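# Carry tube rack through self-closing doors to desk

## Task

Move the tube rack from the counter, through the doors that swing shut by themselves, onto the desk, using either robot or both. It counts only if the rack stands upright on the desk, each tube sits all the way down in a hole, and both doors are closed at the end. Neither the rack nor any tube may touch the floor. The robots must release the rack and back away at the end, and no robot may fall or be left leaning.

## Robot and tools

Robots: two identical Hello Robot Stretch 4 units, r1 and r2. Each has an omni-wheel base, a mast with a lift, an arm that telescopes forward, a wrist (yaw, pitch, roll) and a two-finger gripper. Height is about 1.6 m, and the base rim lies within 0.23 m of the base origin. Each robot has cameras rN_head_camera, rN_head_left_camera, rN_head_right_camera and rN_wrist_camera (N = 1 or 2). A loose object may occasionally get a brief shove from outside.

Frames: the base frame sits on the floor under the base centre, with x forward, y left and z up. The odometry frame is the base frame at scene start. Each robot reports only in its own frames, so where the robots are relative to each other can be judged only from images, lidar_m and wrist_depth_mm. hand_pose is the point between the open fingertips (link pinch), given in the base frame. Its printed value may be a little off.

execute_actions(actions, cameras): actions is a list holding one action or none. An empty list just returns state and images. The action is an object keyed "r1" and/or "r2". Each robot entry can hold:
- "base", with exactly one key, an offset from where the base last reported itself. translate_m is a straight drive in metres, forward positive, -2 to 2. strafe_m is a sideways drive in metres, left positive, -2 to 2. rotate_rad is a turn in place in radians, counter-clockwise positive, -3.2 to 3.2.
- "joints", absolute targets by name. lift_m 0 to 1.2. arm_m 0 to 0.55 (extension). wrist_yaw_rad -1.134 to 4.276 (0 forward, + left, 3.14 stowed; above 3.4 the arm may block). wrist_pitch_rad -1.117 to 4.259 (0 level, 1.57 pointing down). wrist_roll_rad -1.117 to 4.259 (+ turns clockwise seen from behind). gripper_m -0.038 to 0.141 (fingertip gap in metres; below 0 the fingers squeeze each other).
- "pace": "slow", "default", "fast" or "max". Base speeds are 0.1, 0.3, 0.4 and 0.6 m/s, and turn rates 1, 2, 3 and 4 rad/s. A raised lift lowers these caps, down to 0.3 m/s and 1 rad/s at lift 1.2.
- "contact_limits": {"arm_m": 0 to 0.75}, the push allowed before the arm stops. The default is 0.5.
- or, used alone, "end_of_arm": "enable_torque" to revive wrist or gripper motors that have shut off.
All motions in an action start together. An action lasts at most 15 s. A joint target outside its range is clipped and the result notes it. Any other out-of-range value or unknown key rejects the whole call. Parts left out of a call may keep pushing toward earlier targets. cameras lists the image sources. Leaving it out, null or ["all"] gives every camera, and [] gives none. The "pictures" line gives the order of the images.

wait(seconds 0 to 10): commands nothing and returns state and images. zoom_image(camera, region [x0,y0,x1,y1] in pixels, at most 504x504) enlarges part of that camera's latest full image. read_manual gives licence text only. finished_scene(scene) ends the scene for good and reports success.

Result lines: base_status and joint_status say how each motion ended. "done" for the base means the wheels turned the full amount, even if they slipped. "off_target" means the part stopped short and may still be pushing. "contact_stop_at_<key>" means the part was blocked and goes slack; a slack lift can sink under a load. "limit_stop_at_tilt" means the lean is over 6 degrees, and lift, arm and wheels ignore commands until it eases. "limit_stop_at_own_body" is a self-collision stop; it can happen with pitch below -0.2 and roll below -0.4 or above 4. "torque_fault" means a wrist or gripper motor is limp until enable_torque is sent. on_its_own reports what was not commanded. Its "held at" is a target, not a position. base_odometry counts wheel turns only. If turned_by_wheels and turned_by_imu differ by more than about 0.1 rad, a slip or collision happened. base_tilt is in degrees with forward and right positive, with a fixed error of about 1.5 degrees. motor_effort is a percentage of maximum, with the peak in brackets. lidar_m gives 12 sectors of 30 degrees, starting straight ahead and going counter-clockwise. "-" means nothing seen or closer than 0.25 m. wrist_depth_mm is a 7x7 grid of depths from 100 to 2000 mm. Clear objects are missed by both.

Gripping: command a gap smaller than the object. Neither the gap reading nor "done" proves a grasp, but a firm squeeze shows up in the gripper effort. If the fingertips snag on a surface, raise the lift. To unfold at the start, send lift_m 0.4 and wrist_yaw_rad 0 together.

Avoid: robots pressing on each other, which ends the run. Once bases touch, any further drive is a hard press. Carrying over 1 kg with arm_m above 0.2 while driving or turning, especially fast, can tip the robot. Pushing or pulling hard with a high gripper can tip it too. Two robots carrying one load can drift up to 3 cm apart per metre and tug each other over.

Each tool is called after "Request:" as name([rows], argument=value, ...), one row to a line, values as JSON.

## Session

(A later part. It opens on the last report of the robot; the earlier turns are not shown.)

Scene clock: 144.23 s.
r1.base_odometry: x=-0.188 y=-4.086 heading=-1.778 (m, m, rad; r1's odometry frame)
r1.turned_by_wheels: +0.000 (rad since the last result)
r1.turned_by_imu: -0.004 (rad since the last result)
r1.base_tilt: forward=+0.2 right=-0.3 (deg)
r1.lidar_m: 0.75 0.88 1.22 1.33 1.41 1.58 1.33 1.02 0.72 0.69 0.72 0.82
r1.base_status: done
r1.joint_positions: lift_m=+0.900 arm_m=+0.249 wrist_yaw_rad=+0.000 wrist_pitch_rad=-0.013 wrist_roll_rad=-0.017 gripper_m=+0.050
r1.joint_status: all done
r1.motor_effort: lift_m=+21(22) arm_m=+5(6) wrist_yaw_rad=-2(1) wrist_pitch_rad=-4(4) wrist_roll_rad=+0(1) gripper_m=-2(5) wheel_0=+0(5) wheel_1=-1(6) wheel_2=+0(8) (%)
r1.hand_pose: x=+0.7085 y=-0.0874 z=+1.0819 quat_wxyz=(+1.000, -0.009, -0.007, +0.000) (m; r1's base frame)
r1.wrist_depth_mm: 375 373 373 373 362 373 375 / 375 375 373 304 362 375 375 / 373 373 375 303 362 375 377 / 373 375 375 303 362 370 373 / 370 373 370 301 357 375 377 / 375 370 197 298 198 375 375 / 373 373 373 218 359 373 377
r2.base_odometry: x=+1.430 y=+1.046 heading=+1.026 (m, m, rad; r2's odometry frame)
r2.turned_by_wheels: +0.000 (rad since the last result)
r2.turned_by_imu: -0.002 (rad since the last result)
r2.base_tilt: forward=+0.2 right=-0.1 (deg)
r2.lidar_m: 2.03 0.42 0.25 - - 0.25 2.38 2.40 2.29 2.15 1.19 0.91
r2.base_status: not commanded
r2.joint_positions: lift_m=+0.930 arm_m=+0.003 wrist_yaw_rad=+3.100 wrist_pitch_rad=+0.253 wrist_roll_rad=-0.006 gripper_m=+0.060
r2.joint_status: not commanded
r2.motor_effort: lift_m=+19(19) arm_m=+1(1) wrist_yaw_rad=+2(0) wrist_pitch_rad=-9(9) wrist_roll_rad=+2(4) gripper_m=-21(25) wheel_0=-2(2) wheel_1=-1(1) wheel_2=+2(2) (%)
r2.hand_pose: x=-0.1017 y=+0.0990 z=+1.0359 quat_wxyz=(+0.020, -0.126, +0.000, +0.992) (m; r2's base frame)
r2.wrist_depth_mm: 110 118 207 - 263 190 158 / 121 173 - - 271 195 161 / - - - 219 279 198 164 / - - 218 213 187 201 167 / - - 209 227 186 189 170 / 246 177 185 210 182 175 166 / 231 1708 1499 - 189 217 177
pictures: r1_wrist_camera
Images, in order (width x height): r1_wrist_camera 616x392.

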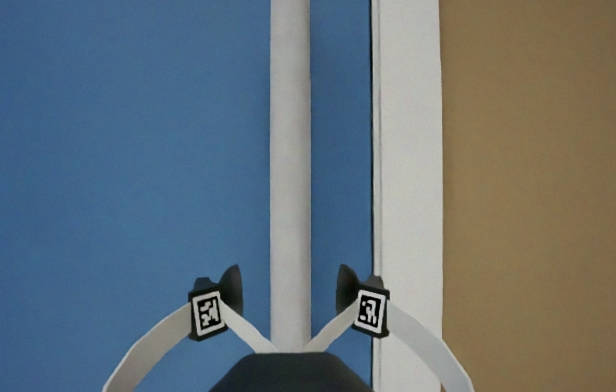

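Request:
execute_actions([
  {"r1":{"joints":{"arm_m":0.36}}},
], cameras=[])

Request:
execute_actions([
  {"r1":{"joints":{"gripper_m":-0.005}}},
], cameras=[])

Request:
execute_actions([
  {"r1":{"base":{"strafe_m":0.061},"joints":{"arm_m":0.244,"wrist_yaw_rad":-0.09},"pace":"slow"}},
], cameras=[])

Request:
execute_actions([
  {"r1":{"base":{"strafe_m":0.08},"joints":{"arm_m":0.14,"wrist_yaw_rad":-0.26},"pace":"slow"}},
], cameras=[])

Request:
execute_actions([
  {"r1":{"base":{"strafe_m":0.09},"joints":{"arm_m":0.052,"wrist_yaw_rad":-0.44},"pace":"slow"}},
], cameras=[])

Request:
execute_actions([
  {"r1":{"base":{"strafe_m":0.1},"joints":{"arm_m":0.003,"wrist_yaw_rad":-0.61},"pace":"slow"}},
], cameras=[])

Request:
execute_actions([
  {"r1":{"base":{"translate_m":-0.07},"pace":"slow"}},
], cameras=[])

Request:
execute_actions([
  {"r1":{"base":{"strafe_m":0.11},"joints":{"wrist_yaw_rad":-0.79},"pace":"slow"}},
], cameras=[])

Request:
execute_actions([
  {"r1":{"base":{"translate_m":-0.04},"pace":"slow"}},
], cameras=[])

Request:
execute_actions([
  {"r1":{"base":{"strafe_m":0.11},"joints":{"wrist_yaw_rad":-0.96},"pace":"slow"},"r2":{"base":{"strafe_m":-0.2},"pace":"slow"}},
], cameras=[])

Request:
execute_actions([
  {"r2":{"base":{"translate_m":1.25}}},
], cameras=[])

Request:
execute_actions([
  {"r2":{"base":{"strafe_m":-0.6}}},
], cameras=["r2_head_camera"])

Scene clock: 151.20 s.
r1.base_odometry: x=-0.188 y=-4.086 heading=-1.778 (m, m, rad; r1's odometry frame)
r1.turned_by_wheels: +0.000 (rad since the last result)
r1.turned_by_imu: -0.001 (rad since the last result)
r1.base_tilt: forward=+0.2 right=-0.2 (deg)
r1.lidar_m: 0.76 0.85 1.22 1.33 1.40 1.57 1.35 0.99 0.74 0.69 0.75 0.85
r1.base_status: not commanded
r1.joint_positions: lift_m=+0.900 arm_m=+0.359 wrist_yaw_rad=+0.000 wrist_pitch_rad=-0.013 wrist_roll_rad=-0.017 gripper_m=+0.050
r1.joint_status: all done
r1.motor_effort: lift_m=+21(21) arm_m=+5(7) wrist_yaw_rad=+0(1) wrist_pitch_rad=-4(4) wrist_roll_rad=+0(0) gripper_m=+0(2) wheel_0=-1(0) wheel_1=-1(1) wheel_2=+0(0) (%)
r1.hand_pose: x=+0.8185 y=-0.0874 z=+1.0819 quat_wxyz=(+1.000, -0.009, -0.007, +0.000) (m; r1's base frame)
r1.wrist_depth_mm: 259 263 262 184 264 251 264 / 260 262 263 184 263 250 263 / 263 263 264 184 264 251 264 / 262 262 264 184 264 249 264 / 260 260 263 183 262 250 264 / 260 260 190 184 198 249 263 / 260 260 262 162 262 250 265
r2.base_odometry: x=+1.430 y=+1.046 heading=+1.026 (m, m, rad; r2's odometry frame)
r2.turned_by_wheels: +0.000 (rad since the last result)
r2.turned_by_imu: -0.002 (rad since the last result)
r2.base_tilt: forward=+0.2 right=-0.2 (deg)
r2.lidar_m: 2.05 0.42 0.25 - - 0.25 2.37 2.42 2.30 2.16 1.19 0.94
r2.base_status: not commanded
r2.joint_positions: lift_m=+0.930 arm_m=+0.003 wrist_yaw_rad=+3.100 wrist_pitch_rad=+0.253 wrist_roll_rad=-0.006 gripper_m=+0.060
r2.joint_status: not commanded
r2.motor_effort: lift_m=+19(19) arm_m=+1(1) wrist_yaw_rad=+0(0) wrist_pitch_rad=-9(8) wrist_roll_rad=+3(3) gripper_m=-24(20) wheel_0=-2(2) wheel_1=-1(1) wheel_2=+2(2) (%)
r2.hand_pose: x=-0.1017 y=+0.0990 z=+1.0359 quat_wxyz=(+0.020, -0.126, +0.000, +0.992) (m; r2's base frame)
r2.wrist_depth_mm: 110 119 208 - 264 191 158 / 121 173 - - 271 195 162 / - - - 220 278 198 163 / - - 218 214 187 201 167 / - - 210 227 187 190 170 / 247 177 186 210 181 175 166 / 230 1618 1499 - 189 217 176
pictures: none
No camera images: the call's "cameras" was empty. Leave "cameras" out to get every camera's image.

Scene clock: 152.53 s.
r1.base_odometry: x=-0.188 y=-4.086 heading=-1.778 (m, m, rad; r1's odometry frame)
r1.turned_by_wheels: +0.000 (rad since the last result)
r1.turned_by_imu: +0.000 (rad since the last result)
r1.base_tilt: forward=+0.2 right=-0.3 (deg)
r1.lidar_m: 0.73 0.84 1.24 1.32 1.37 1.56 1.35 0.99 0.73 0.70 0.74 0.85
r1.base_status: not commanded
r1.joint_positions: lift_m=+0.900 arm_m=+0.359 wrist_yaw_rad=+0.003 wrist_pitch_rad=-0.013 wrist_roll_rad=-0.017 gripper_m=-0.005
r1.joint_status: all done
r1.motor_effort: lift_m=+21(21) arm_m=+3(5) wrist_yaw_rad=-8(9) wrist_pitch_rad=-5(5) wrist_roll_rad=+0(0) gripper_m=-10(16) wheel_0=+1(1) wheel_1=+0(1) wheel_2=+1(2) (%)
r1.hand_pose: x=+0.8191 y=-0.0867 z=+1.0819 quat_wxyz=(+1.000, -0.009, -0.007, +0.001) (m; r1's base frame)
r1.wrist_depth_mm: 251 251 250 170 249 249 263 / 251 250 250 170 249 249 260 / 250 250 250 170 249 249 263 / 251 250 250 169 247 248 262 / 250 250 248 169 248 248 262 / 252 249 181 168 248 248 262 / 251 248 249 153 247 248 260
r2.base_odometry: x=+1.430 y=+1.046 heading=+1.026 (m, m, rad; r2's odometry frame)
r2.turned_by_wheels: +0.000 (rad since the last result)
r2.turned_by_imu: -0.001 (rad since the last result)
r2.base_tilt: forward=+0.0 right=-0.1 (deg)
r2.lidar_m: 2.03 0.42 0.25 - - 0.25 2.37 2.43 2.30 2.17 1.18 0.94
r2.base_status: not commanded
r2.joint_positions: lift_m=+0.930 arm_m=+0.003 wrist_yaw_rad=+3.100 wrist_pitch_rad=+0.253 wrist_roll_rad=-0.006 gripper_m=+0.060
r2.joint_status: not commanded
r2.motor_effort: lift_m=+19(18) arm_m=+1(1) wrist_yaw_rad=+0(0) wrist_pitch_rad=-8(8) wrist_roll_rad=+3(3) gripper_m=-22(22) wheel_0=-2(2) wheel_1=-1(1) wheel_2=+2(2) (%)
r2.hand_pose: x=-0.1017 y=+0.0990 z=+1.0359 quat_wxyz=(+0.020, -0.126, +0.000, +0.992) (m; r2's base frame)
r2.wrist_depth_mm: 110 119 208 - 262 190 158 / 121 174 - - 270 193 161 / - - - 220 281 198 163 / - - 218 213 187 201 167 / - - 209 228 187 190 170 / 247 177 186 211 181 175 165 / 231 1756 1537 - 189 217 175
pictures: none
No camera images: the call's "cameras" was empty. Leave "cameras" out to get every camera's image.

Scene clock: 154.97 s.
r1.base_odometry: x=-0.128 y=-4.099 heading=-1.780 (m, m, rad; r1's odometry frame)
r1.turned_by_wheels: -0.002 (rad since the last result)
r1.turned_by_imu: -0.003 (rad since the last result)
r1.base_tilt: forward=+0.2 right=-0.2 (deg)
r1.lidar_m: 0.61 0.78 1.24 1.25 1.34 1.51 1.37 1.08 0.80 0.75 0.79 0.74
r1.base_status: done
r1.joint_positions: lift_m=+0.900 arm_m=+0.245 wrist_yaw_rad=-0.099 wrist_pitch_rad=-0.013 wrist_roll_rad=-0.017 gripper_m=-0.005
r1.joint_status: all done
r1.on_its_own: wrist_yaw_rad is at rest, and its effort (+24) is outside its rest range (-13 to +13)
r1.motor_effort: lift_m=+21(21) arm_m=-6(11) wrist_yaw_rad=+24(41) wrist_pitch_rad=-5(6) wrist_roll_rad=+0(0) gripper_m=-9(9) wheel_0=-12(11) wheel_1=-5(10) wheel_2=-7(9) (%)
r1.hand_pose: x=+0.6943 y=-0.1155 z=+1.0818 quat_wxyz=(+0.999, -0.009, -0.006, -0.050) (m; r1's base frame)
r1.wrist_depth_mm: 258 256 253 168 246 418 427 / 258 254 252 169 247 413 421 / 258 254 253 169 246 413 424 / 257 255 252 169 245 413 424 / 257 253 250 168 246 410 421 / 258 255 186 168 245 413 424 / 258 254 251 138 245 410 424
r2.base_odometry: x=+1.430 y=+1.046 heading=+1.026 (m, m, rad; r2's odometry frame)
r2.turned_by_wheels: +0.000 (rad since the last result)
r2.turned_by_imu: -0.001 (rad since the last result)
r2.base_tilt: forward=+0.1 right=+0.0 (deg)
r2.lidar_m: 2.04 0.42 0.25 - - 0.25 2.37 2.41 2.32 2.16 1.16 0.93
r2.base_status: not commanded
r2.joint_positions: lift_m=+0.930 arm_m=+0.003 wrist_yaw_rad=+3.100 wrist_pitch_rad=+0.253 wrist_roll_rad=-0.006 gripper_m=+0.060
r2.joint_status: not commanded
r2.motor_effort: lift_m=+19(19) arm_m=+1(1) wrist_yaw_rad=-1(0) wrist_pitch_rad=-8(9) wrist_roll_rad=+3(3) gripper_m=-19(24) wheel_0=-2(2) wheel_1=-1(1) wheel_2=+2(2) (%)
r2.hand_pose: x=-0.1017 y=+0.0990 z=+1.0359 quat_wxyz=(+0.020, -0.126, +0.000, +0.992) (m; r2's base frame)
r2.wrist_depth_mm: 110 119 206 - 262 191 158 / 121 173 - - 271 195 161 / - - - 220 278 198 164 / - - 218 213 187 201 167 / - - 209 227 186 189 170 / 247 177 186 211 181 175 166 / 230 1708 1576 - 189 216 176
pictures: none
No camera images: the call's "cameras" was empty. Leave "cameras" out to get every camera's image.

Scene clock: 157.30 s.
r1.base_odometry: x=-0.050 y=-4.115 heading=-1.781 (m, m, rad; r1's odometry frame)
r1.turned_by_wheels: -0.001 (rad since the last result)
r1.turned_by_imu: -0.002 (rad since the last result)
r1.base_tilt: forward=+0.2 right=-0.3 (deg)
r1.lidar_m: 0.54 0.70 1.21 1.18 1.27 1.49 1.39 1.19 0.86 0.83 0.86 0.51
r1.base_status: done
r1.joint_positions: lift_m=+0.900 arm_m=+0.141 wrist_yaw_rad=-0.267 wrist_pitch_rad=-0.013 wrist_roll_rad=-0.017 gripper_m=-0.005
r1.joint_status: all done
r1.on_its_own: wrist_yaw_rad is at rest, and its effort (+17) is outside its rest range (-13 to +13)
r1.motor_effort: lift_m=+21(21) arm_m=-5(9) wrist_yaw_rad=+17(46) wrist_pitch_rad=-7(6) wrist_roll_rad=+0(0) gripper_m=-13(14) wheel_0=-8(13) wheel_1=-1(9) wheel_2=-6(12) (%)
r1.hand_pose: x=+0.5671 y=-0.1603 z=+1.0817 quat_wxyz=(+0.991, -0.009, -0.005, -0.133) (m; r1's base frame)
r1.wrist_depth_mm: 256 253 252 171 249 621 676 / 256 254 252 170 247 615 661 / 256 254 252 170 247 615 661 / 256 254 251 170 248 615 668 / 256 253 252 170 246 615 668 / 256 255 187 170 246 615 668 / 256 252 252 151 246 615 668
r2.base_odometry: x=+1.430 y=+1.046 heading=+1.026 (m, m, rad; r2's odometry frame)
r2.turned_by_wheels: +0.000 (rad since the last result)
r2.turned_by_imu: -0.001 (rad since the last result)
r2.base_tilt: forward=+0.2 right=-0.1 (deg)
r2.lidar_m: 2.00 0.42 0.25 - - 0.25 2.37 2.40 2.30 2.15 1.19 0.94
r2.base_status: not commanded
r2.joint_positions: lift_m=+0.930 arm_m=+0.003 wrist_yaw_rad=+3.100 wrist_pitch_rad=+0.253 wrist_roll_rad=-0.006 gripper_m=+0.060
r2.joint_status: not commanded
r2.motor_effort: lift_m=+19(19) arm_m=+1(1) wrist_yaw_rad=+1(1) wrist_pitch_rad=-8(8) wrist_roll_rad=+3(4) gripper_m=-23(22) wheel_0=-2(2) wheel_1=-1(1) wheel_2=+2(2) (%)
r2.hand_pose: x=-0.1017 y=+0.0990 z=+1.0359 quat_wxyz=(+0.020, -0.126, +0.000, +0.992) (m; r2's base frame)
r2.wrist_depth_mm: 110 119 206 - 264 190 158 / 121 174 - - 271 195 161 / - - - 220 279 198 164 / - - 218 214 187 200 167 / - - 209 229 186 190 170 / 245 177 185 211 182 175 166 / 231 1661 1576 - 189 216 176
pictures: none
No camera images: the call's "cameras" was empty. Leave "cameras" out to get every camera's image.

Scene clock: 159.47 s.
r1.base_odometry: x=+0.038 y=-4.134 heading=-1.782 (m, m, rad; r1's odometry frame)
r1.turned_by_wheels: +0.000 (rad since the last result)
r1.turned_by_imu: +0.000 (rad since the last result)
r1.base_tilt: forward=+0.2 right=-0.2 (deg)
r1.lidar_m: 0.50 0.71 1.16 1.09 1.18 1.48 1.52 1.34 0.99 0.91 0.99 0.41
r1.base_status: done
r1.joint_positions: lift_m=+0.900 arm_m=+0.053 wrist_yaw_rad=-0.440 wrist_pitch_rad=-0.012 wrist_roll_rad=-0.017 gripper_m=-0.005
r1.joint_status: all done
r1.motor_effort: lift_m=+21(21) arm_m=-6(13) wrist_yaw_rad=-2(61) wrist_pitch_rad=-7(8) wrist_roll_rad=+0(0) gripper_m=-9(14) wheel_0=-2(7) wheel_1=+0(11) wheel_2=-1(11) (%)
r1.hand_pose: x=+0.4478 y=-0.2019 z=+1.0816 quat_wxyz=(+0.976, -0.010, -0.004, -0.218) (m; r1's base frame)
r1.wrist_depth_mm: 254 252 251 169 248 878 831 / 254 253 252 169 248 891 831 / 254 252 252 169 247 904 842 / 253 252 250 169 249 891 831 / 254 252 250 169 249 891 831 / 253 252 182 168 246 878 831 / 252 251 250 153 245 878 831
r2.base_odometry: x=+1.430 y=+1.046 heading=+1.026 (m, m, rad; r2's odometry frame)
r2.turned_by_wheels: +0.000 (rad since the last result)
r2.turned_by_imu: -0.001 (rad since the last result)
r2.base_tilt: forward=+0.3 right=-0.2 (deg)
r2.lidar_m: 2.00 0.44 0.25 - - 0.25 2.37 2.41 2.32 2.16 1.16 0.94
r2.base_status: not commanded
r2.joint_positions: lift_m=+0.930 arm_m=+0.003 wrist_yaw_rad=+3.100 wrist_pitch_rad=+0.253 wrist_roll_rad=-0.006 gripper_m=+0.060
r2.joint_status: not commanded
r2.motor_effort: lift_m=+19(19) arm_m=+1(1) wrist_yaw_rad=+2(0) wrist_pitch_rad=-8(9) wrist_roll_rad=+3(3) gripper_m=-25(23) wheel_0=-2(2) wheel_1=-1(1) wheel_2=+2(2) (%)
r2.hand_pose: x=-0.1017 y=+0.0990 z=+1.0359 quat_wxyz=(+0.020, -0.126, +0.000, +0.992) (m; r2's base frame)
r2.wrist_depth_mm: 110 119 206 - 262 190 158 / 121 174 - - 271 194 161 / - - - 220 278 199 163 / - - 218 214 187 201 167 / - - 209 228 187 190 170 / 247 177 185 209 181 176 166 / 232 1708 1537 - 189 216 176
pictures: none
No camera images: the call's "cameras" was empty. Leave "cameras" out to get every camera's image.

Scene clock: 161.60 s.
r1.base_odometry: x=+0.136 y=-4.155 heading=-1.783 (m, m, rad; r1's odometry frame)
r1.turned_by_wheels: -0.001 (rad since the last result)
r1.turned_by_imu: -0.001 (rad since the last result)
r1.base_tilt: forward=+0.2 right=-0.3 (deg)
r1.lidar_m: 0.48 0.69 1.05 1.00 1.07 1.40 1.74 1.42 1.08 1.03 1.06 0.35
r1.base_status: done
r1.joint_positions: lift_m=+0.900 arm_m=+0.004 wrist_yaw_rad=-0.616 wrist_pitch_rad=-0.012 wrist_roll_rad=-0.017 gripper_m=-0.005
r1.joint_status: all done
r1.on_its_own: wrist_yaw_rad is at rest, and its effort (+17) is outside its rest range (-13 to +13)
r1.motor_effort: lift_m=+21(21) arm_m=-5(11) wrist_yaw_rad=+17(80) wrist_pitch_rad=-7(9) wrist_roll_rad=+0(0) gripper_m=-11(18) wheel_0=-7(5) wheel_1=-1(7) wheel_2=-4(13) (%)
r1.hand_pose: x=+0.3596 y=-0.2380 z=+1.0816 quat_wxyz=(+0.953, -0.010, -0.003, -0.303) (m; r1's base frame)
r1.wrist_depth_mm: 246 247 249 170 252 991 842 / 246 246 248 170 252 1008 866 / 245 246 249 169 250 991 854 / 245 247 247 169 250 1008 866 / 244 245 248 169 249 991 842 / 244 246 188 169 249 1008 854 / 244 245 246 150 250 946 854
r2.base_odometry: x=+1.430 y=+1.046 heading=+1.026 (m, m, rad; r2's odometry frame)
r2.turned_by_wheels: +0.000 (rad since the last result)
r2.turned_by_imu: -0.001 (rad since the last result)
r2.base_tilt: forward=+0.2 right=-0.1 (deg)
r2.lidar_m: 2.00 0.43 0.25 - - 0.25 2.38 2.41 2.27 2.16 1.18 0.95
r2.base_status: not commanded
r2.joint_positions: lift_m=+0.930 arm_m=+0.003 wrist_yaw_rad=+3.100 wrist_pitch_rad=+0.253 wrist_roll_rad=-0.006 gripper_m=+0.060
r2.joint_status: not commanded
r2.motor_effort: lift_m=+19(19) arm_m=+1(1) wrist_yaw_rad=-1(0) wrist_pitch_rad=-9(9) wrist_roll_rad=+4(2) gripper_m=-24(22) wheel_0=-2(2) wheel_1=-1(0) wheel_2=+2(2) (%)
r2.hand_pose: x=-0.1017 y=+0.0990 z=+1.0359 quat_wxyz=(+0.020, -0.126, +0.000, +0.992) (m; r2's base frame)
r2.wrist_depth_mm: 110 119 208 - 263 190 158 / 121 174 - - 272 194 160 / - - - 220 278 198 164 / - - 219 214 186 200 167 / - - 209 229 186 190 170 / 246 177 185 211 181 176 165 / 231 1661 1499 - 189 216 176
pictures: none
No camera images: the call's "cameras" was empty. Leave "cameras" out to get every camera's image.

Scene clock: 163.57 s.
r1.base_odometry: x=+0.150 y=-4.087 heading=-1.780 (m, m, rad; r1's odometry frame)
r1.turned_by_wheels: +0.002 (rad since the last result)
r1.turned_by_imu: +0.003 (rad since the last result)
r1.base_tilt: forward=+0.2 right=-0.3 (deg)
r1.lidar_m: 0.46 0.78 1.02 0.98 1.06 1.37 1.80 1.37 1.07 1.03 1.06 0.34
r1.base_status: done
r1.joint_positions: lift_m=+0.900 arm_m=+0.004 wrist_yaw_rad=-0.582 wrist_pitch_rad=-0.012 wrist_roll_rad=-0.017 gripper_m=-0.005
r1.joint_status: not commanded
r1.on_its_own: wrist_yaw_rad is at rest, and its effort (-82) is outside its rest range (-13 to +13)
r1.motor_effort: lift_m=+21(21) arm_m=-5(5) wrist_yaw_rad=-82(81) wrist_pitch_rad=-7(8) wrist_roll_rad=+0(1) gripper_m=-15(19) wheel_0=+10(10) wheel_1=+1(5) wheel_2=+18(17) (%)
r1.hand_pose: x=+0.3676 y=-0.2316 z=+1.0816 quat_wxyz=(+0.958, -0.010, -0.003, -0.287) (m; r1's base frame)
r1.wrist_depth_mm: 260 254 166 241 1060 1042 866 / 262 254 165 240 1078 1025 878 / 262 254 165 240 1060 1078 866 / 262 252 165 239 1060 1042 866 / 259 254 165 240 1060 1060 878 / 259 253 165 189 1042 1042 866 / 258 251 164 204 235 1025 878
r2.base_odometry: x=+1.430 y=+1.046 heading=+1.026 (m, m, rad; r2's odometry frame)
r2.turned_by_wheels: +0.000 (rad since the last result)
r2.turned_by_imu: -0.001 (rad since the last result)
r2.base_tilt: forward=+0.3 right=-0.2 (deg)
r2.lidar_m: 1.93 0.44 0.25 - - 0.25 2.38 2.42 2.29 2.17 1.19 0.95
r2.base_status: not commanded
r2.joint_positions: lift_m=+0.930 arm_m=+0.003 wrist_yaw_rad=+3.100 wrist_pitch_rad=+0.253 wrist_roll_rad=-0.006 gripper_m=+0.060
r2.joint_status: not commanded
r2.motor_effort: lift_m=+18(19) arm_m=+1(1) wrist_yaw_rad=+0(0) wrist_pitch_rad=-8(9) wrist_roll_rad=+4(2) gripper_m=-25(24) wheel_0=-2(2) wheel_1=-1(1) wheel_2=+2(2) (%)
r2.hand_pose: x=-0.1017 y=+0.0990 z=+1.0359 quat_wxyz=(+0.020, -0.126, +0.000, +0.992) (m; r2's base frame)
r2.wrist_depth_mm: 110 119 208 - 263 191 158 / 121 173 - - 271 194 161 / - - - 220 279 198 164 / - - 220 214 187 201 167 / - - 210 228 186 190 170 / 246 178 186 211 182 175 166 / 232 1661 1576 - 189 217 176
pictures: none
No camera images: the call's "cameras" was empty. Leave "cameras" out to get every camera's image.

Scene clock: 165.83 s.
torque_fault: r1.wrist_yaw_rad switched itself off since the last result.
r1.base_odometry: x=+0.258 y=-4.109 heading=-1.781 (m, m, rad; r1's odometry frame)
r1.turned_by_wheels: +0.000 (rad since the last result)
r1.turned_by_imu: -0.001 (rad since the last result)
r1.base_tilt: forward=+0.2 right=-0.3 (deg)
r1.lidar_m: 0.49 0.85 0.94 0.88 0.95 1.32 1.41 1.41 1.19 1.12 0.41 0.33
r1.base_status: done
r1.joint_positions: lift_m=+0.900 arm_m=+0.004 wrist_yaw_rad=-0.756 wrist_pitch_rad=-0.013 wrist_roll_rad=-0.017 gripper_m=-0.005
r1.joint_status: wrist_yaw_rad torque_fault (moved -0.174 of -0.208)
r1.on_its_own: wrist_yaw_rad is off since a torque_fault, until you send "end_of_arm": "enable_torque" (your -0.790 is given up)
r1.motor_effort: lift_m=+21(21) arm_m=-4(5) wrist_yaw_rad=-2(99) wrist_pitch_rad=-5(6) wrist_roll_rad=+0(0) gripper_m=-9(17) wheel_0=-4(17) wheel_1=+2(7) wheel_2=+0(18) (%)
r1.hand_pose: x=+0.3244 y=-0.2615 z=+1.0819 quat_wxyz=(+0.929, -0.010, -0.003, -0.369) (m; r1's base frame)
r1.wrist_depth_mm: 251 252 250 169 249 1060 917 / 251 250 251 169 250 1060 917 / 250 250 249 169 249 1078 917 / 249 250 249 168 248 1078 904 / 250 249 249 168 248 1060 917 / 250 250 182 167 249 1060 904 / 249 248 248 149 248 1025 917
r2.base_odometry: x=+1.430 y=+1.046 heading=+1.026 (m, m, rad; r2's odometry frame)
r2.turned_by_wheels: +0.000 (rad since the last result)
r2.turned_by_imu: -0.001 (rad since the last result)
r2.base_tilt: forward=+0.3 right=-0.2 (deg)
r2.lidar_m: 1.93 0.42 0.25 - - 0.25 2.36 2.41 2.30 2.16 1.18 0.93
r2.base_status: not commanded
r2.joint_positions: lift_m=+0.930 arm_m=+0.003 wrist_yaw_rad=+3.100 wrist_pitch_rad=+0.253 wrist_roll_rad=-0.006 gripper_m=+0.060
r2.joint_status: not commanded
r2.motor_effort: lift_m=+19(18) arm_m=+1(1) wrist_yaw_rad=+1(1) wrist_pitch_rad=-9(9) wrist_roll_rad=+3(3) gripper_m=-23(23) wheel_0=-2(2) wheel_1=-1(1) wheel_2=+2(2) (%)
r2.hand_pose: x=-0.1017 y=+0.0990 z=+1.0359 quat_wxyz=(+0.020, -0.126, +0.000, +0.992) (m; r2's base frame)
r2.wrist_depth_mm: 110 118 208 - 262 191 158 / 121 173 - - 271 195 161 / - - - 220 281 198 164 / - - 218 216 187 201 167 / - - 209 227 187 190 170 / 246 177 186 211 181 176 166 / 232 1661 1499 - 189 216 176
pictures: none
No camera images: the call's "cameras" was empty. Leave "cameras" out to get every camera's image.

not run: a stop came earlier in this reply.

not run: a stop came earlier in this reply.

not run: a stop came earlier in this reply.

not run: a stop came earlier in this reply.

Request:
execute_actions([
  {"r1":{"base":{"translate_m":-0.05},"pace":"slow"},"r2":{"base":{"strafe_m":-0.2},"pace":"slow"}},
], cameras=[])

Request:
execute_actions([
  {"r1":{"base":{"strafe_m":0.2},"pace":"slow"},"r2":{"base":{"translate_m":1.25}}},
], cameras=[])

Request:
execute_actions([
  {"r2":{"base":{"strafe_m":-0.6}}},
], cameras=["r2_head_camera"])

Scene clock: 170.50 s.
r1.base_odometry: x=+0.268 y=-4.061 heading=-1.781 (m, m, rad; r1's odometry frame)
r1.turned_by_wheels: +0.000 (rad since the last result)
r1.turned_by_imu: -0.001 (rad since the last result)
r1.base_tilt: forward=+0.2 right=-0.2 (deg)
r1.lidar_m: 0.46 0.92 0.93 0.88 0.93 1.24 1.43 1.36 1.15 1.11 1.20 0.35
r1.base_status: done
r1.joint_positions: lift_m=+0.900 arm_m=+0.004 wrist_yaw_rad=-0.608 wrist_pitch_rad=-0.013 wrist_roll_rad=-0.017 gripper_m=-0.005
r1.joint_status: not commanded
r1.on_its_own: wrist_yaw_rad is off since a torque_fault, until you send "end_of_arm": "enable_torque" (your -0.790 is given up)
r1.motor_effort: lift_m=+21(21) arm_m=-4(4) wrist_yaw_rad=-1(0) wrist_pitch_rad=-5(5) wrist_roll_rad=-1(1) gripper_m=-12(11) wheel_0=-3(6) wheel_1=-1(1) wheel_2=+2(4) (%)
r1.hand_pose: x=+0.3615 y=-0.2365 z=+1.0819 quat_wxyz=(+0.954, -0.010, -0.004, -0.299) (m; r1's base frame)
r1.wrist_depth_mm: 289 274 260 170 240 1138 960 / 287 274 260 169 238 1118 931 / 287 273 260 169 240 1138 931 / 286 273 262 169 238 1138 960 / 286 273 260 169 238 1118 946 / 285 273 182 169 234 1118 960 / 285 266 259 151 236 1078 946
r2.base_odometry: x=+1.601 y=+0.943 heading=+1.026 (m, m, rad; r2's odometry frame)
r2.turned_by_wheels: +0.000 (rad since the last result)
r2.turned_by_imu: -0.004 (rad since the last result)
r2.base_tilt: forward=+0.3 right=-0.2 (deg)
r2.lidar_m: 1.90 0.76 0.27 0.25 - - 2.34 2.38 2.11 1.95 1.22 0.85
r2.base_status: done
r2.joint_positions: lift_m=+0.930 arm_m=+0.003 wrist_yaw_rad=+3.100 wrist_pitch_rad=+0.253 wrist_roll_rad=-0.006 gripper_m=+0.060
r2.joint_status: not commanded
r2.motor_effort: lift_m=+19(19) arm_m=+1(1) wrist_yaw_rad=+0(1) wrist_pitch_rad=-9(8) wrist_roll_rad=+3(3) gripper_m=-23(22) wheel_0=-1(3) wheel_1=-2(6) wheel_2=+1(2) (%)
r2.hand_pose: x=-0.1017 y=+0.0990 z=+1.0359 quat_wxyz=(+0.020, -0.126, +0.000, +0.992) (m; r2's base frame)
r2.wrist_depth_mm: 110 119 207 - 236 186 161 / 121 173 - - 243 190 167 / - - - 223 253 197 171 / - - 219 214 187 200 172 / - - 209 228 186 193 176 / 244 176 185 210 181 175 174 / 232 1661 1499 - 189 220 187
pictures: none
No camera images: the call's "cameras" was empty. Leave "cameras" out to get every camera's image.

Scene clock: 176.17 s.
r1.base_odometry: x=+0.464 y=-4.102 heading=-1.781 (m, m, rad; r1's odometry frame)
r1.turned_by_wheels: +0.000 (rad since the last result)
r1.turned_by_imu: -0.002 (rad since the last result)
r1.base_tilt: forward=+0.2 right=-0.2 (deg)
r1.lidar_m: 0.55 0.99 0.72 0.68 0.72 1.04 1.23 0.78 1.40 1.32 0.31 0.34
r1.base_status: done
r1.joint_positions: lift_m=+0.900 arm_m=+0.004 wrist_yaw_rad=-1.024 wrist_pitch_rad=-0.013 wrist_roll_rad=-0.017 gripper_m=-0.005
r1.joint_status: not commanded
r1.on_its_own: wrist_yaw_rad is off since a torque_fault, until you send "end_of_arm": "enable_torque" (your -0.790 is given up)
r1.motor_effort: lift_m=+21(21) arm_m=-4(4) wrist_yaw_rad=+2(0) wrist_pitch_rad=-5(4) wrist_roll_rad=-1(0) gripper_m=-8(10) wheel_0=-4(10) wheel_1=+0(1) wheel_2=-1(1) (%)
r1.hand_pose: x=+0.2500 y=-0.2918 z=+1.0819 quat_wxyz=(+0.872, -0.011, -0.002, -0.490) (m; r1's base frame)
r1.wrist_depth_mm: 248 248 250 169 250 1182 1078 / 249 249 249 169 250 1182 1060 / 247 248 250 170 251 1182 1098 / 247 247 248 168 249 1182 1078 / 246 246 248 169 249 1160 1098 / 247 248 182 168 247 1205 1060 / 246 246 247 149 249 1160 1060
r2.base_odometry: x=+2.249 y=+2.012 heading=+1.026 (m, m, rad; r2's odometry frame)
r2.turned_by_wheels: +0.000 (rad since the last result)
r2.turned_by_imu: -0.009 (rad since the last result)
r2.base_tilt: forward=+0.3 right=+0.0 (deg)
r2.lidar_m: 1.85 0.80 0.84 1.24 0.70 0.45 0.41 0.40 0.42 0.77 0.81 1.03
r2.base_status: done
r2.joint_positions: lift_m=+0.930 arm_m=+0.003 wrist_yaw_rad=+3.100 wrist_pitch_rad=+0.253 wrist_roll_rad=-0.006 gripper_m=+0.060
r2.joint_status: not commanded
r2.motor_effort: lift_m=+19(19) arm_m=+1(1) wrist_yaw_rad=+0(0) wrist_pitch_rad=-8(8) wrist_roll_rad=+3(4) gripper_m=-22(21) wheel_0=-1(3) wheel_1=-1(5) wheel_2=+3(9) (%)
r2.hand_pose: x=-0.1017 y=+0.0990 z=+1.0359 quat_wxyz=(+0.020, -0.126, +0.000, +0.992) (m; r2's base frame)
r2.wrist_depth_mm: 110 119 208 512 535 549 574 / 121 173 517 535 554 580 597 / 508 517 535 219 569 603 627 / 521 539 219 214 187 634 661 / 544 559 209 228 184 640 691 / 247 177 185 210 181 175 723 / 232 621 621 - 190 741 750
pictures: none
No camera images: the call's "cameras" was empty. Leave "cameras" out to get every camera's image.

Scene clock: 179.50 s.
r1.base_odometry: x=+0.464 y=-4.102 heading=-1.781 (m, m, rad; r1's odometry frame)
r1.turned_by_wheels: +0.000 (rad since the last result)
r1.turned_by_imu: -0.001 (rad since the last result)
r1.base_tilt: forward=+0.2 right=-0.3 (deg)
r1.lidar_m: 0.52 0.99 0.71 0.67 0.72 1.02 1.23 1.33 1.26 1.33 0.28 0.33
r1.base_status: not commanded
r1.joint_positions: lift_m=+0.900 arm_m=+0.004 wrist_yaw_rad=-1.024 wrist_pitch_rad=-0.013 wrist_roll_rad=-0.017 gripper_m=-0.005
r1.joint_status: not commanded
r1.on_its_own: wrist_yaw_rad is off since a torque_fault, until you send "end_of_arm": "enable_torque" (your -0.790 is given up)
r1.motor_effort: lift_m=+21(21) arm_m=-4(4) wrist_yaw_rad=-1(0) wrist_pitch_rad=-6(5) wrist_roll_rad=+0(0) gripper_m=-10(11) wheel_0=-4(3) wheel_1=+0(0) wheel_2=-1(1) (%)
r1.hand_pose: x=+0.2500 y=-0.2918 z=+1.0819 quat_wxyz=(+0.872, -0.011, -0.002, -0.490) (m; r1's base frame)
r1.wrist_depth_mm: 248 249 250 170 251 1182 1078 / 248 249 248 169 250 1205 1098 / 247 248 248 169 249 1205 1078 / 248 247 248 168 250 1182 1078 / 247 247 248 168 248 1182 1060 / 248 247 181 168 248 1182 1078 / 247 247 247 149 249 1138 1060
r2.base_odometry: x=+2.762 y=+1.701 heading=+1.026 (m, m, rad; r2's odometry frame)
r2.turned_by_wheels: +0.000 (rad since the last result)
r2.turned_by_imu: -0.005 (rad since the last result)
r2.base_tilt: forward=+0.2 right=+0.0 (deg)
r2.lidar_m: 0.56 1.39 1.27 1.85 0.58 0.28 0.25 0.26 0.25 - 0.25 0.25
r2.base_status: done
r2.joint_positions: lift_m=+0.930 arm_m=+0.003 wrist_yaw_rad=+3.100 wrist_pitch_rad=+0.253 wrist_roll_rad=-0.006 gripper_m=+0.060
r2.joint_status: not commanded
r2.motor_effort: lift_m=+19(19) arm_m=+1(1) wrist_yaw_rad=+1(1) wrist_pitch_rad=-10(8) wrist_roll_rad=+2(3) gripper_m=-22(22) wheel_0=-2(12) wheel_1=-1(9) wheel_2=+0(2) (%)
r2.hand_pose: x=-0.1017 y=+0.0990 z=+1.0359 quat_wxyz=(+0.020, -0.126, +0.000, +0.992) (m; r2's base frame)
r2.wrist_depth_mm: 110 118 208 375 377 477 500 / 121 173 373 387 394 500 521 / 364 375 379 220 410 525 544 / 375 392 218 213 187 549 569 / 389 402 209 228 186 574 603 / 247 177 185 210 182 175 621 / 232 439 449 - 189 647 668
pictures: r2_head_camera
Images, in order (width x height): r2_head_camera 420x560.

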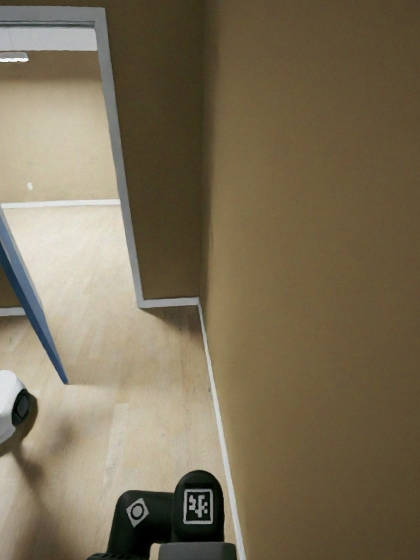

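Request:
execute_actions([
  {"r2":{"base":{"strafe_m":0.25}}},
], cameras=[])

Request:
execute_actions([
  {"r2":{"base":{"rotate_rad":0.13}}},
], cameras=[])

Request:
execute_actions([
  {"r2":{"base":{"translate_m":1.3}}},
], cameras=[])

Request:
execute_actions([
  {"r2":{"base":{"strafe_m":0.35},"pace":"slow"}},
], cameras=["r2_head_camera"])

Scene clock: 183.70 s.
r1.base_odometry: x=+0.464 y=-4.102 heading=-1.781 (m, m, rad; r1's odometry frame)
r1.turned_by_wheels: +0.000 (rad since the last result)
r1.turned_by_imu: -0.001 (rad since the last result)
r1.base_tilt: forward=+0.2 right=-0.3 (deg)
r1.lidar_m: 0.55 1.00 0.72 0.68 0.72 1.05 1.19 1.08 1.10 1.32 0.30 0.31
r1.base_status: not commanded
r1.joint_positions: lift_m=+0.900 arm_m=+0.004 wrist_yaw_rad=-1.024 wrist_pitch_rad=-0.013 wrist_roll_rad=-0.017 gripper_m=-0.005
r1.joint_status: not commanded
r1.on_its_own: wrist_yaw_rad is off since a torque_fault, until you send "end_of_arm": "enable_torque" (your -0.790 is given up)
r1.motor_effort: lift_m=+21(21) arm_m=-4(4) wrist_yaw_rad=+0(0) wrist_pitch_rad=-5(5) wrist_roll_rad=-1(0) gripper_m=-9(13) wheel_0=-4(4) wheel_1=+0(0) wheel_2=-1(1) (%)
r1.hand_pose: x=+0.2500 y=-0.2918 z=+1.0819 quat_wxyz=(+0.872, -0.011, -0.002, -0.490) (m; r1's base frame)
r1.wrist_depth_mm: 249 248 249 170 251 1160 1078 / 248 249 249 170 251 1182 1078 / 247 249 248 169 251 1182 1078 / 248 248 248 168 250 1160 1078 / 248 247 249 168 250 1182 1098 / 246 247 181 168 250 1138 1078 / 246 248 247 149 248 1160 1078
r2.base_odometry: x=+2.548 y=+1.830 heading=+1.026 (m, m, rad; r2's odometry frame)
r2.turned_by_wheels: +0.000 (rad since the last result)
r2.turned_by_imu: +0.000 (rad since the last result)
r2.base_tilt: forward=+0.2 right=-0.2 (deg)
r2.lidar_m: 1.23 1.12 1.04 1.59 0.63 0.40 0.26 0.28 0.37 0.44 0.44 0.57
r2.base_status: done
r2.joint_positions: lift_m=+0.930 arm_m=+0.003 wrist_yaw_rad=+3.100 wrist_pitch_rad=+0.253 wrist_roll_rad=-0.006 gripper_m=+0.060
r2.joint_status: not commanded
r2.motor_effort: lift_m=+19(18) arm_m=+1(1) wrist_yaw_rad=+1(1) wrist_pitch_rad=-9(8) wrist_roll_rad=+4(3) gripper_m=-22(22) wheel_0=+2(5) wheel_1=+0(8) wheel_2=+2(1) (%)
r2.hand_pose: x=-0.1017 y=+0.0990 z=+1.0359 quat_wxyz=(+0.020, -0.126, +0.000, +0.992) (m; r2's base frame)
r2.wrist_depth_mm: 110 118 208 477 496 517 525 / 121 174 389 488 512 535 559 / 392 404 399 219 521 554 580 / 402 424 219 214 187 580 615 / 424 436 209 228 187 603 634 / 247 177 186 209 181 175 668 / 232 477 488 - 189 676 715
pictures: none
No camera images: the call's "cameras" was empty. Leave "cameras" out to get every camera's image.

Scene clock: 184.53 s.
r1.base_odometry: x=+0.464 y=-4.102 heading=-1.781 (m, m, rad; r1's odometry frame)
r1.turned_by_wheels: +0.000 (rad since the last result)
r1.turned_by_imu: +0.000 (rad since the last result)
r1.base_tilt: forward=+0.2 right=-0.3 (deg)
r1.lidar_m: 0.53 0.99 0.74 0.68 0.73 1.03 1.23 1.05 1.08 1.34 0.30 0.32
r1.base_status: not commanded
r1.joint_positions: lift_m=+0.900 arm_m=+0.004 wrist_yaw_rad=-1.024 wrist_pitch_rad=-0.013 wrist_roll_rad=-0.017 gripper_m=-0.005
r1.joint_status: not commanded
r1.on_its_own: wrist_yaw_rad is off since a torque_fault, until you send "end_of_arm": "enable_torque" (your -0.790 is given up)
r1.motor_effort: lift_m=+21(21) arm_m=-4(4) wrist_yaw_rad=+1(0) wrist_pitch_rad=-5(4) wrist_roll_rad=-1(0) gripper_m=-6(10) wheel_0=-4(4) wheel_1=+0(0) wheel_2=-1(1) (%)
r1.hand_pose: x=+0.2500 y=-0.2918 z=+1.0819 quat_wxyz=(+0.872, -0.011, -0.002, -0.490) (m; r1's base frame)
r1.wrist_depth_mm: 248 248 250 169 250 1182 1078 / 249 249 250 169 251 1160 1098 / 247 248 248 168 249 1182 1078 / 247 248 249 169 249 1182 1078 / 248 248 248 169 249 1205 1042 / 248 246 182 169 247 1182 1042 / 246 247 248 149 248 1138 1060
r2.base_odometry: x=+2.548 y=+1.830 heading=+1.156 (m, m, rad; r2's odometry frame)
r2.turned_by_wheels: +0.130 (rad since the last result)
r2.turned_by_imu: +0.132 (rad since the last result)
r2.base_tilt: forward=+0.3 right=-0.1 (deg)
r2.lidar_m: 1.88 1.05 1.06 1.14 0.52 0.38 0.26 0.31 0.43 0.43 0.45 0.64
r2.base_status: done
r2.joint_positions: lift_m=+0.930 arm_m=+0.003 wrist_yaw_rad=+3.100 wrist_pitch_rad=+0.253 wrist_roll_rad=-0.006 gripper_m=+0.060
r2.joint_status: not commanded
r2.motor_effort: lift_m=+19(19) arm_m=+1(1) wrist_yaw_rad=+1(1) wrist_pitch_rad=-8(9) wrist_roll_rad=+3(3) gripper_m=-21(21) wheel_0=+0(6) wheel_1=-2(4) wheel_2=-1(5) (%)
r2.hand_pose: x=-0.1017 y=+0.0990 z=+1.0359 quat_wxyz=(+0.020, -0.126, +0.000, +0.992) (m; r2's base frame)
r2.wrist_depth_mm: 110 119 207 459 459 466 469 / 121 173 387 473 480 488 488 / 415 413 402 220 492 504 508 / 424 433 217 213 187 521 525 / 439 452 208 228 185 539 549 / 245 177 185 211 181 175 580 / 232 492 488 - 190 603 603
pictures: none
No camera images: the call's "cameras" was empty. Leave "cameras" out to get every camera's image.

Scene clock: 190.33 s.
r1.base_odometry: x=+0.464 y=-4.102 heading=-1.781 (m, m, rad; r1's odometry frame)
r1.turned_by_wheels: +0.000 (rad since the last result)
r1.turned_by_imu: -0.002 (rad since the last result)
r1.base_tilt: forward=+0.2 right=-0.2 (deg)
r1.lidar_m: 0.54 1.00 0.71 0.67 0.74 1.06 1.23 1.35 1.39 0.77 0.32 0.31
r1.base_status: not commanded
r1.joint_positions: lift_m=+0.900 arm_m=+0.004 wrist_yaw_rad=-1.024 wrist_pitch_rad=-0.013 wrist_roll_rad=-0.017 gripper_m=-0.005
r1.joint_status: not commanded
r1.on_its_own: wrist_yaw_rad is off since a torque_fault, until you send "end_of_arm": "enable_torque" (your -0.790 is given up)
r1.motor_effort: lift_m=+21(21) arm_m=-4(4) wrist_yaw_rad=+0(0) wrist_pitch_rad=-5(5) wrist_roll_rad=+0(0) gripper_m=-10(10) wheel_0=-4(3) wheel_1=+0(0) wheel_2=-1(1) (%)
r1.hand_pose: x=+0.2500 y=-0.2918 z=+1.0819 quat_wxyz=(+0.872, -0.011, -0.002, -0.490) (m; r1's base frame)
r1.wrist_depth_mm: 249 249 250 169 250 976 1060 / 248 247 249 168 250 1138 1078 / 247 248 249 169 252 732 1078 / 247 248 249 169 251 854 1078 / 246 247 247 168 249 1138 1078 / 247 246 182 168 249 1138 1060 / 248 247 247 149 249 1098 1078
r2.base_odometry: x=+3.072 y=+3.020 heading=+1.156 (m, m, rad; r2's odometry frame)
r2.turned_by_wheels: +0.000 (rad since the last result)
r2.turned_by_imu: -0.010 (rad since the last result)
r2.base_tilt: forward=+0.1 right=-0.1 (deg)
r2.lidar_m: 0.54 3.48 0.76 0.53 0.52 1.74 1.58 0.65 0.45 0.43 0.47 0.62
r2.base_status: done
r2.joint_positions: lift_m=+0.930 arm_m=+0.003 wrist_yaw_rad=+3.100 wrist_pitch_rad=+0.253 wrist_roll_rad=-0.006 gripper_m=+0.060
r2.joint_status: not commanded
r2.motor_effort: lift_m=+19(18) arm_m=+1(1) wrist_yaw_rad=+0(1) wrist_pitch_rad=-8(8) wrist_roll_rad=+3(3) gripper_m=-23(25) wheel_0=+0(6) wheel_1=+0(6) wheel_2=+0(9) (%)
r2.hand_pose: x=-0.1017 y=+0.0990 z=+1.0359 quat_wxyz=(+0.020, -0.126, +0.000, +0.992) (m; r2's base frame)
r2.wrist_depth_mm: 110 119 208 1618 1618 1661 1661 / 121 174 1708 1708 1756 1808 1708 / 831 1255 225 220 1863 1808 1708 / 831 1255 219 214 187 1921 1921 / 820 1160 210 229 186 1921 1983 / 245 177 186 210 182 175 1921 / 229 1205 1537 - 190 1661 1576
pictures: none
No camera images: the call's "cameras" was empty. Leave "cameras" out to get every camera's image.

Scene clock: 194.97 s.
r1.base_odometry: x=+0.464 y=-4.102 heading=-1.781 (m, m, rad; r1's odometry frame)
r1.turned_by_wheels: +0.000 (rad since the last result)
r1.turned_by_imu: -0.001 (rad since the last result)
r1.base_tilt: forward=+0.2 right=-0.3 (deg)
r1.lidar_m: 0.54 0.99 0.73 0.67 0.73 1.04 1.23 1.35 1.39 1.31 0.30 0.37
r1.base_status: not commanded
r1.joint_positions: lift_m=+0.900 arm_m=+0.004 wrist_yaw_rad=-1.024 wrist_pitch_rad=-0.013 wrist_roll_rad=-0.017 gripper_m=-0.005
r1.joint_status: not commanded
r1.on_its_own: wrist_yaw_rad is off since a torque_fault, until you send "end_of_arm": "enable_torque" (your -0.790 is given up)
r1.motor_effort: lift_m=+21(21) arm_m=-4(4) wrist_yaw_rad=+2(0) wrist_pitch_rad=-5(5) wrist_roll_rad=-1(0) gripper_m=-10(10) wheel_0=-4(4) wheel_1=+0(0) wheel_2=-1(0) (%)
r1.hand_pose: x=+0.2500 y=-0.2918 z=+1.0819 quat_wxyz=(+0.872, -0.011, -0.002, -0.490) (m; r1's base frame)
r1.wrist_depth_mm: 248 250 251 170 251 1160 1078 / 249 249 249 169 250 1078 1078 / 248 249 249 169 250 455 1078 / 247 249 247 168 249 1138 1078 / 247 247 248 169 251 1160 1078 / 247 247 181 168 249 1182 1060 / 247 247 247 149 248 1160 1078
r2.base_odometry: x=+2.752 y=+3.161 heading=+1.156 (m, m, rad; r2's odometry frame)
r2.turned_by_wheels: +0.000 (rad since the last result)
r2.turned_by_imu: +0.000 (rad since the last result)
r2.base_tilt: forward=+0.2 right=+0.0 (deg)
r2.lidar_m: 3.85 0.91 0.31 0.25 - 0.59 1.63 1.15 0.81 0.77 0.83 0.58
r2.base_status: done
r2.joint_positions: lift_m=+0.930 arm_m=+0.003 wrist_yaw_rad=+3.100 wrist_pitch_rad=+0.253 wrist_roll_rad=-0.006 gripper_m=+0.060
r2.joint_status: not commanded
r2.motor_effort: lift_m=+19(19) arm_m=+1(1) wrist_yaw_rad=+1(1) wrist_pitch_rad=-8(8) wrist_roll_rad=+3(3) gripper_m=-25(25) wheel_0=+0(6) wheel_1=+1(6) wheel_2=+0(1) (%)
r2.hand_pose: x=-0.1017 y=+0.0990 z=+1.0359 quat_wxyz=(+0.020, -0.126, +0.000, +0.992) (m; r2's base frame)
r2.wrist_depth_mm: 110 119 207 1618 1708 198 170 / 121 173 1708 1756 1756 202 174 / 1366 1708 1708 220 1808 206 178 / 1308 1756 219 215 187 210 182 / 1308 1863 210 229 187 204 187 / 245 177 185 211 182 175 185 / 232 1756 1537 - 189 233 198
pictures: r2_head_camera
Images, in order (width x height): r2_head_camera 420x560.

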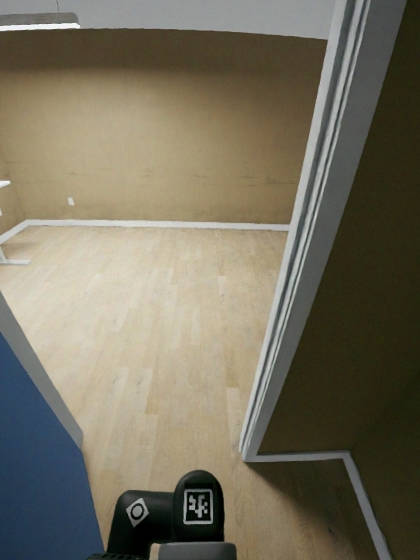

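Request:
execute_actions([
  {"r2":{"base":{"strafe_m":0.12},"pace":"slow"}},
], cameras=[])

Request:
execute_actions([
  {"r2":{"base":{"translate_m":1.6}}},
], cameras=[])

Request:
execute_actions([
  {"r1":{"joints":{"gripper_m":0.1}},"r2":{"base":{"rotate_rad":1.55}}},
], cameras=["r2_head_camera"])

Request:
execute_actions([
  {"r1":{"base":{"translate_m":-0.6}},"r2":{"joints":{"wrist_yaw_rad":0},"pace":"slow"}},
], cameras=["r1_head_camera"])

Scene clock: 204.77 s.
r1.base_odometry: x=+0.464 y=-4.102 heading=-1.779 (m, m, rad; r1's odometry frame)
r1.turned_by_wheels: +0.002 (rad since the last result)
r1.turned_by_imu: -0.004 (rad since the last result)
r1.base_tilt: forward=+0.2 right=-3.8 (deg)
r1.lidar_m: 0.49 0.84 0.63 0.57 0.62 0.91 1.21 1.39 1.40 1.33 0.26 0.32
r1.base_status: not commanded
r1.joint_positions: lift_m=+0.900 arm_m=+0.003 wrist_yaw_rad=-1.153 wrist_pitch_rad=+0.011 wrist_roll_rad=-0.017 gripper_m=-0.005
r1.joint_status: not commanded
r1.on_its_own: base_tilt is 3.5 degrees off its reading at the scene's start (forward=+0.2 right=-0.3); wrist_yaw_rad is off since a torque_fault, until you send "end_of_arm": "enable_torque" (your -0.790 is given up); wrist_pitch_rad is at rest, and its effort (-74) is outside its rest range (-23 to +23)
r1.motor_effort: lift_m=+23(23) arm_m=+1(4) wrist_yaw_rad=+2(0) wrist_pitch_rad=-74(82) wrist_roll_rad=-1(1) gripper_m=-3(9) wheel_0=+21(23) wheel_1=-5(8) wheel_2=+1(1) (%)
r1.hand_pose: x=+0.2108 y=-0.2991 z=+1.0747 quat_wxyz=(+0.838, -0.004, +0.009, -0.545) (m; r1's base frame)
r1.wrist_depth_mm: 229 229 231 152 231 1255 1182 / 228 229 229 151 232 1255 1138 / 227 228 228 152 230 1255 1160 / 227 227 227 152 230 1255 1182 / 225 227 227 152 229 1255 1138 / 225 225 179 152 229 1205 1160 / 224 156 224 142 227 1205 1138
r2.base_odometry: x=+2.642 y=+3.209 heading=+1.157 (m, m, rad; r2's odometry frame)
r2.turned_by_wheels: +0.001 (rad since the last result)
r2.turned_by_imu: -0.003 (rad since the last result)
r2.base_tilt: forward=+0.2 right=-0.2 (deg)
r2.lidar_m: 3.84 0.59 0.26 0.25 - 0.55 1.64 1.31 0.95 0.90 0.86 0.67
r2.base_status: done
r2.joint_positions: lift_m=+0.930 arm_m=+0.003 wrist_yaw_rad=+3.100 wrist_pitch_rad=+0.253 wrist_roll_rad=-0.006 gripper_m=+0.060
r2.joint_status: not commanded
r2.motor_effort: lift_m=+19(19) arm_m=+1(1) wrist_yaw_rad=+0(1) wrist_pitch_rad=-8(9) wrist_roll_rad=+2(3) gripper_m=-22(25) wheel_0=-13(20) wheel_1=+15(29) wheel_2=+6(9) (%)
r2.hand_pose: x=-0.1017 y=+0.0990 z=+1.0359 quat_wxyz=(+0.020, -0.126, +0.000, +0.992) (m; r2's base frame)
r2.wrist_depth_mm: 110 118 208 1661 242 186 161 / 121 174 1708 1808 251 191 163 / 1499 1708 1661 220 259 195 167 / 1499 1808 219 214 187 198 171 / 1464 1863 208 227 185 191 173 / 246 177 185 211 182 176 168 / 233 1661 1537 - 190 219 182
pictures: none
No camera images: the call's "cameras" was empty. Leave "cameras" out to get every camera's image.

Scene clock: 211.60 s.
r1.base_odometry: x=+0.464 y=-4.102 heading=-1.781 (m, m, rad; r1's odometry frame)
r1.turned_by_wheels: -0.002 (rad since the last result)
r1.turned_by_imu: +0.028 (rad since the last result)
r1.base_tilt: forward=+0.3 right=-0.2 (deg)
r1.lidar_m: 0.56 0.95 0.72 0.67 0.75 1.05 1.24 1.37 1.38 1.33 0.28 0.37
r1.base_status: not commanded
r1.joint_positions: lift_m=+0.900 arm_m=+0.003 wrist_yaw_rad=-1.096 wrist_pitch_rad=-0.014 wrist_roll_rad=-0.017 gripper_m=-0.005
r1.joint_status: not commanded
r1.on_its_own: wrist_yaw_rad is off since a torque_fault, until you send "end_of_arm": "enable_torque" (your -0.790 is given up)
r1.motor_effort: lift_m=+19(23) arm_m=+1(1) wrist_yaw_rad=-1(0) wrist_pitch_rad=-3(75) wrist_roll_rad=-1(1) gripper_m=-7(13) wheel_0=-1(21) wheel_1=-1(4) wheel_2=+0(9) (%)
r1.hand_pose: x=+0.2277 y=-0.2965 z=+1.0822 quat_wxyz=(+0.853, -0.011, -0.001, -0.521) (m; r1's base frame)
r1.wrist_depth_mm: 242 245 247 170 253 1182 1098 / 243 244 247 170 254 1138 1118 / 243 246 247 169 254 1160 1098 / 241 244 247 168 252 1205 1060 / 241 243 247 168 252 1160 1078 / 241 244 182 168 252 1160 1098 / 241 242 245 150 251 1160 1098
r2.base_odometry: x=+3.286 y=+4.674 heading=+1.157 (m, m, rad; r2's odometry frame)
r2.turned_by_wheels: +0.000 (rad since the last result)
r2.turned_by_imu: -0.011 (rad since the last result)
r2.base_tilt: forward=+0.2 right=-0.2 (deg)
r2.lidar_m: 2.24 2.33 2.06 1.98 1.22 1.00 1.31 0.92 1.19 1.94 2.02 2.35
r2.base_status: done
r2.joint_positions: lift_m=+0.930 arm_m=+0.003 wrist_yaw_rad=+3.100 wrist_pitch_rad=+0.253 wrist_roll_rad=-0.006 gripper_m=+0.060
r2.joint_status: not commanded
r2.motor_effort: lift_m=+19(19) arm_m=+1(1) wrist_yaw_rad=+1(1) wrist_pitch_rad=-9(8) wrist_roll_rad=+2(3) gripper_m=-24(21) wheel_0=+0(11) wheel_1=+2(25) wheel_2=+1(7) (%)
r2.hand_pose: x=-0.1017 y=+0.0990 z=+1.0359 quat_wxyz=(+0.020, -0.126, +0.000, +0.992) (m; r2's base frame)
r2.wrist_depth_mm: 110 119 208 1618 1205 931 931 / 121 173 - 1537 1205 960 960 / 960 1008 - 220 1281 1008 1008 / 1008 1025 218 215 187 1025 1025 / 1025 1042 208 229 185 1098 1098 / 245 177 186 210 182 176 1138 / 231 1138 1576 - 190 1205 1229
pictures: none
No camera images: the call's "cameras" was empty. Leave "cameras" out to get every camera's image.

Scene clock: 213.73 s.
r1.base_odometry: x=+0.464 y=-4.102 heading=-1.781 (m, m, rad; r1's odometry frame)
r1.turned_by_wheels: +0.000 (rad since the last result)
r1.turned_by_imu: -0.001 (rad since the last result)
r1.base_tilt: forward=+0.2 right=-0.3 (deg)
r1.lidar_m: 0.71 0.98 0.72 0.68 0.73 1.07 1.23 1.41 1.37 1.34 0.50 0.58
r1.base_status: not commanded
r1.joint_positions: lift_m=+0.900 arm_m=+0.003 wrist_yaw_rad=-1.098 wrist_pitch_rad=-0.014 wrist_roll_rad=-0.017 gripper_m=+0.100
r1.joint_status: all done
r1.on_its_own: wrist_yaw_rad is off since a torque_fault, until you send "end_of_arm": "enable_torque" (your -0.790 is given up)
r1.motor_effort: lift_m=+19(19) arm_m=+1(1) wrist_yaw_rad=+0(0) wrist_pitch_rad=-3(3) wrist_roll_rad=-1(1) gripper_m=-3(11) wheel_0=-1(1) wheel_1=-1(1) wheel_2=-1(1) (%)
r1.hand_pose: x=+0.2272 y=-0.2966 z=+1.0822 quat_wxyz=(+0.853, -0.011, -0.001, -0.522) (m; r1's base frame)
r1.wrist_depth_mm: 404 433 466 504 1308 1205 1078 / 407 433 459 504 1366 1182 1098 / 407 430 462 504 1336 1182 1060 / 402 427 469 504 1308 1182 1098 / 404 436 462 500 1336 1160 1098 / 404 421 459 508 200 1182 1078 / 404 421 452 150 1281 1138 1060
r2.base_odometry: x=+3.286 y=+4.674 heading=+2.707 (m, m, rad; r2's odometry frame)
r2.turned_by_wheels: +1.550 (rad since the last result)
r2.turned_by_imu: +1.582 (rad since the last result)
r2.base_tilt: forward=+0.3 right=-0.2 (deg)
r2.lidar_m: 1.96 1.22 1.03 1.20 0.91 1.18 1.95 2.04 2.34 2.22 2.34 2.06
r2.base_status: done
r2.joint_positions: lift_m=+0.930 arm_m=+0.003 wrist_yaw_rad=+3.100 wrist_pitch_rad=+0.253 wrist_roll_rad=-0.005 gripper_m=+0.060
r2.joint_status: not commanded
r2.motor_effort: lift_m=+19(18) arm_m=+1(1) wrist_yaw_rad=-1(1) wrist_pitch_rad=-9(9) wrist_roll_rad=+3(2) gripper_m=-23(20) wheel_0=-1(11) wheel_1=+0(7) wheel_2=+1(8) (%)
r2.hand_pose: x=-0.1017 y=+0.0990 z=+1.0359 quat_wxyz=(+0.020, -0.126, +0.000, +0.992) (m; r2's base frame)
r2.wrist_depth_mm: 110 119 207 1983 1983 1499 1078 / 121 174 1983 1983 - 1537 1060 / - - - 223 - 1537 1060 / - - 219 215 186 1537 1078 / - - 209 229 186 1366 1060 / 245 177 186 210 182 176 1025 / 232 1618 1499 - 190 1464 1008
pictures: r2_head_camera
Images, in order (width x height): r2_head_camera 420x560.

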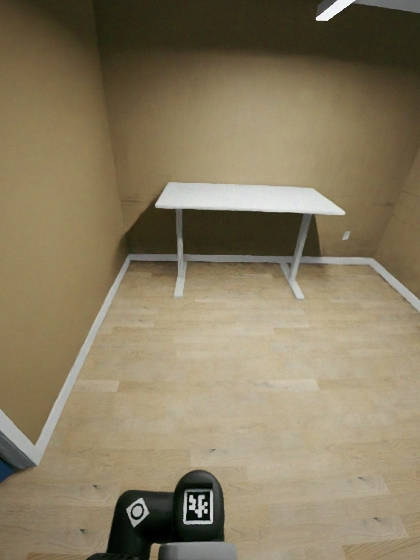

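Scene clock: 217.20 s.
r1.base_odometry: x=+0.589 y=-3.516 heading=-1.781 (m, m, rad; r1's odometry frame)
r1.turned_by_wheels: +0.000 (rad since the last result)
r1.turned_by_imu: +0.001 (rad since the last result)
r1.base_tilt: forward=+0.2 right=-0.2 (deg)
r1.lidar_m: 1.54 0.99 0.76 0.71 0.78 0.65 0.71 0.75 1.01 1.30 1.40 1.58
r1.base_status: done
r1.joint_positions: lift_m=+0.900 arm_m=+0.003 wrist_yaw_rad=-1.098 wrist_pitch_rad=-0.014 wrist_roll_rad=-0.017 gripper_m=+0.100
r1.joint_status: not commanded
r1.on_its_own: wrist_yaw_rad is off since a torque_fault, until you send "end_of_arm": "enable_torque" (your -0.790 is given up)
r1.motor_effort: lift_m=+19(19) arm_m=+1(1) wrist_yaw_rad=+0(0) wrist_pitch_rad=-3(4) wrist_roll_rad=-1(1) gripper_m=-2(0) wheel_0=-1(4) wheel_1=-1(8) wheel_2=+0(9) (%)
r1.hand_pose: x=+0.2272 y=-0.2966 z=+1.0822 quat_wxyz=(+0.853, -0.011, -0.001, -0.522) (m; r1's base frame)
r1.wrist_depth_mm: 1397 1661 1708 1430 1255 1160 1042 / 1397 1661 1618 1499 1308 1160 1060 / 1366 1708 1708 1464 1281 1160 1042 / 1336 1618 1618 1464 1281 1182 1060 / 1366 1708 1661 1430 1308 1138 1078 / 1366 1537 1576 1430 200 1138 1025 / 1336 1537 1661 150 1255 1078 1042
r2.base_odometry: x=+3.286 y=+4.674 heading=+2.707 (m, m, rad; r2's odometry frame)
r2.turned_by_wheels: +0.000 (rad since the last result)
r2.turned_by_imu: -0.001 (rad since the last result)
r2.base_tilt: forward=+0.3 right=+0.0 (deg)
r2.lidar_m: 0.40 1.24 0.98 0.92 0.90 1.21 1.94 2.01 2.35 2.25 2.33 0.43
r2.base_status: not commanded
r2.joint_positions: lift_m=+0.930 arm_m=+0.003 wrist_yaw_rad=+0.000 wrist_pitch_rad=+0.253 wrist_roll_rad=-0.006 gripper_m=+0.060
r2.joint_status: all done
r2.motor_effort: lift_m=+19(18) arm_m=+1(1) wrist_yaw_rad=-2(4) wrist_pitch_rad=-9(8) wrist_roll_rad=+3(4) gripper_m=-25(22) wheel_0=-2(2) wheel_1=+0(0) wheel_2=+1(1) (%)
r2.hand_pose: x=+0.4530 y=-0.0873 z=+1.0359 quat_wxyz=(+0.992, -0.003, +0.126, +0.000) (m; r2's base frame)
r2.wrist_depth_mm: 1397 - - - - - - / 1397 - - - - - - / 1366 - - 219 1921 - - / 1366 - 219 215 186 - - / 1308 1983 209 229 186 - - / 1308 177 185 211 182 175 1983 / 1281 1661 1537 - 189 1576 1576
pictures: r1_head_camera
Images, in order (width x height): r1_head_camera 420x560.

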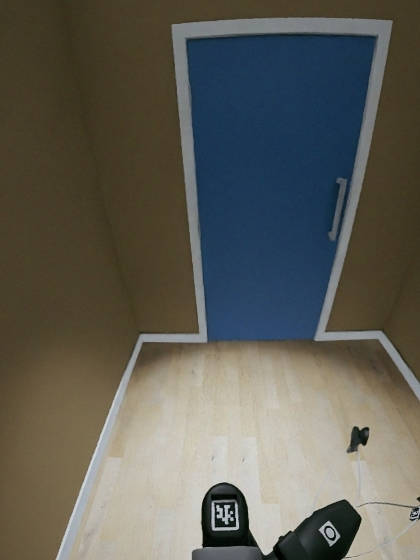

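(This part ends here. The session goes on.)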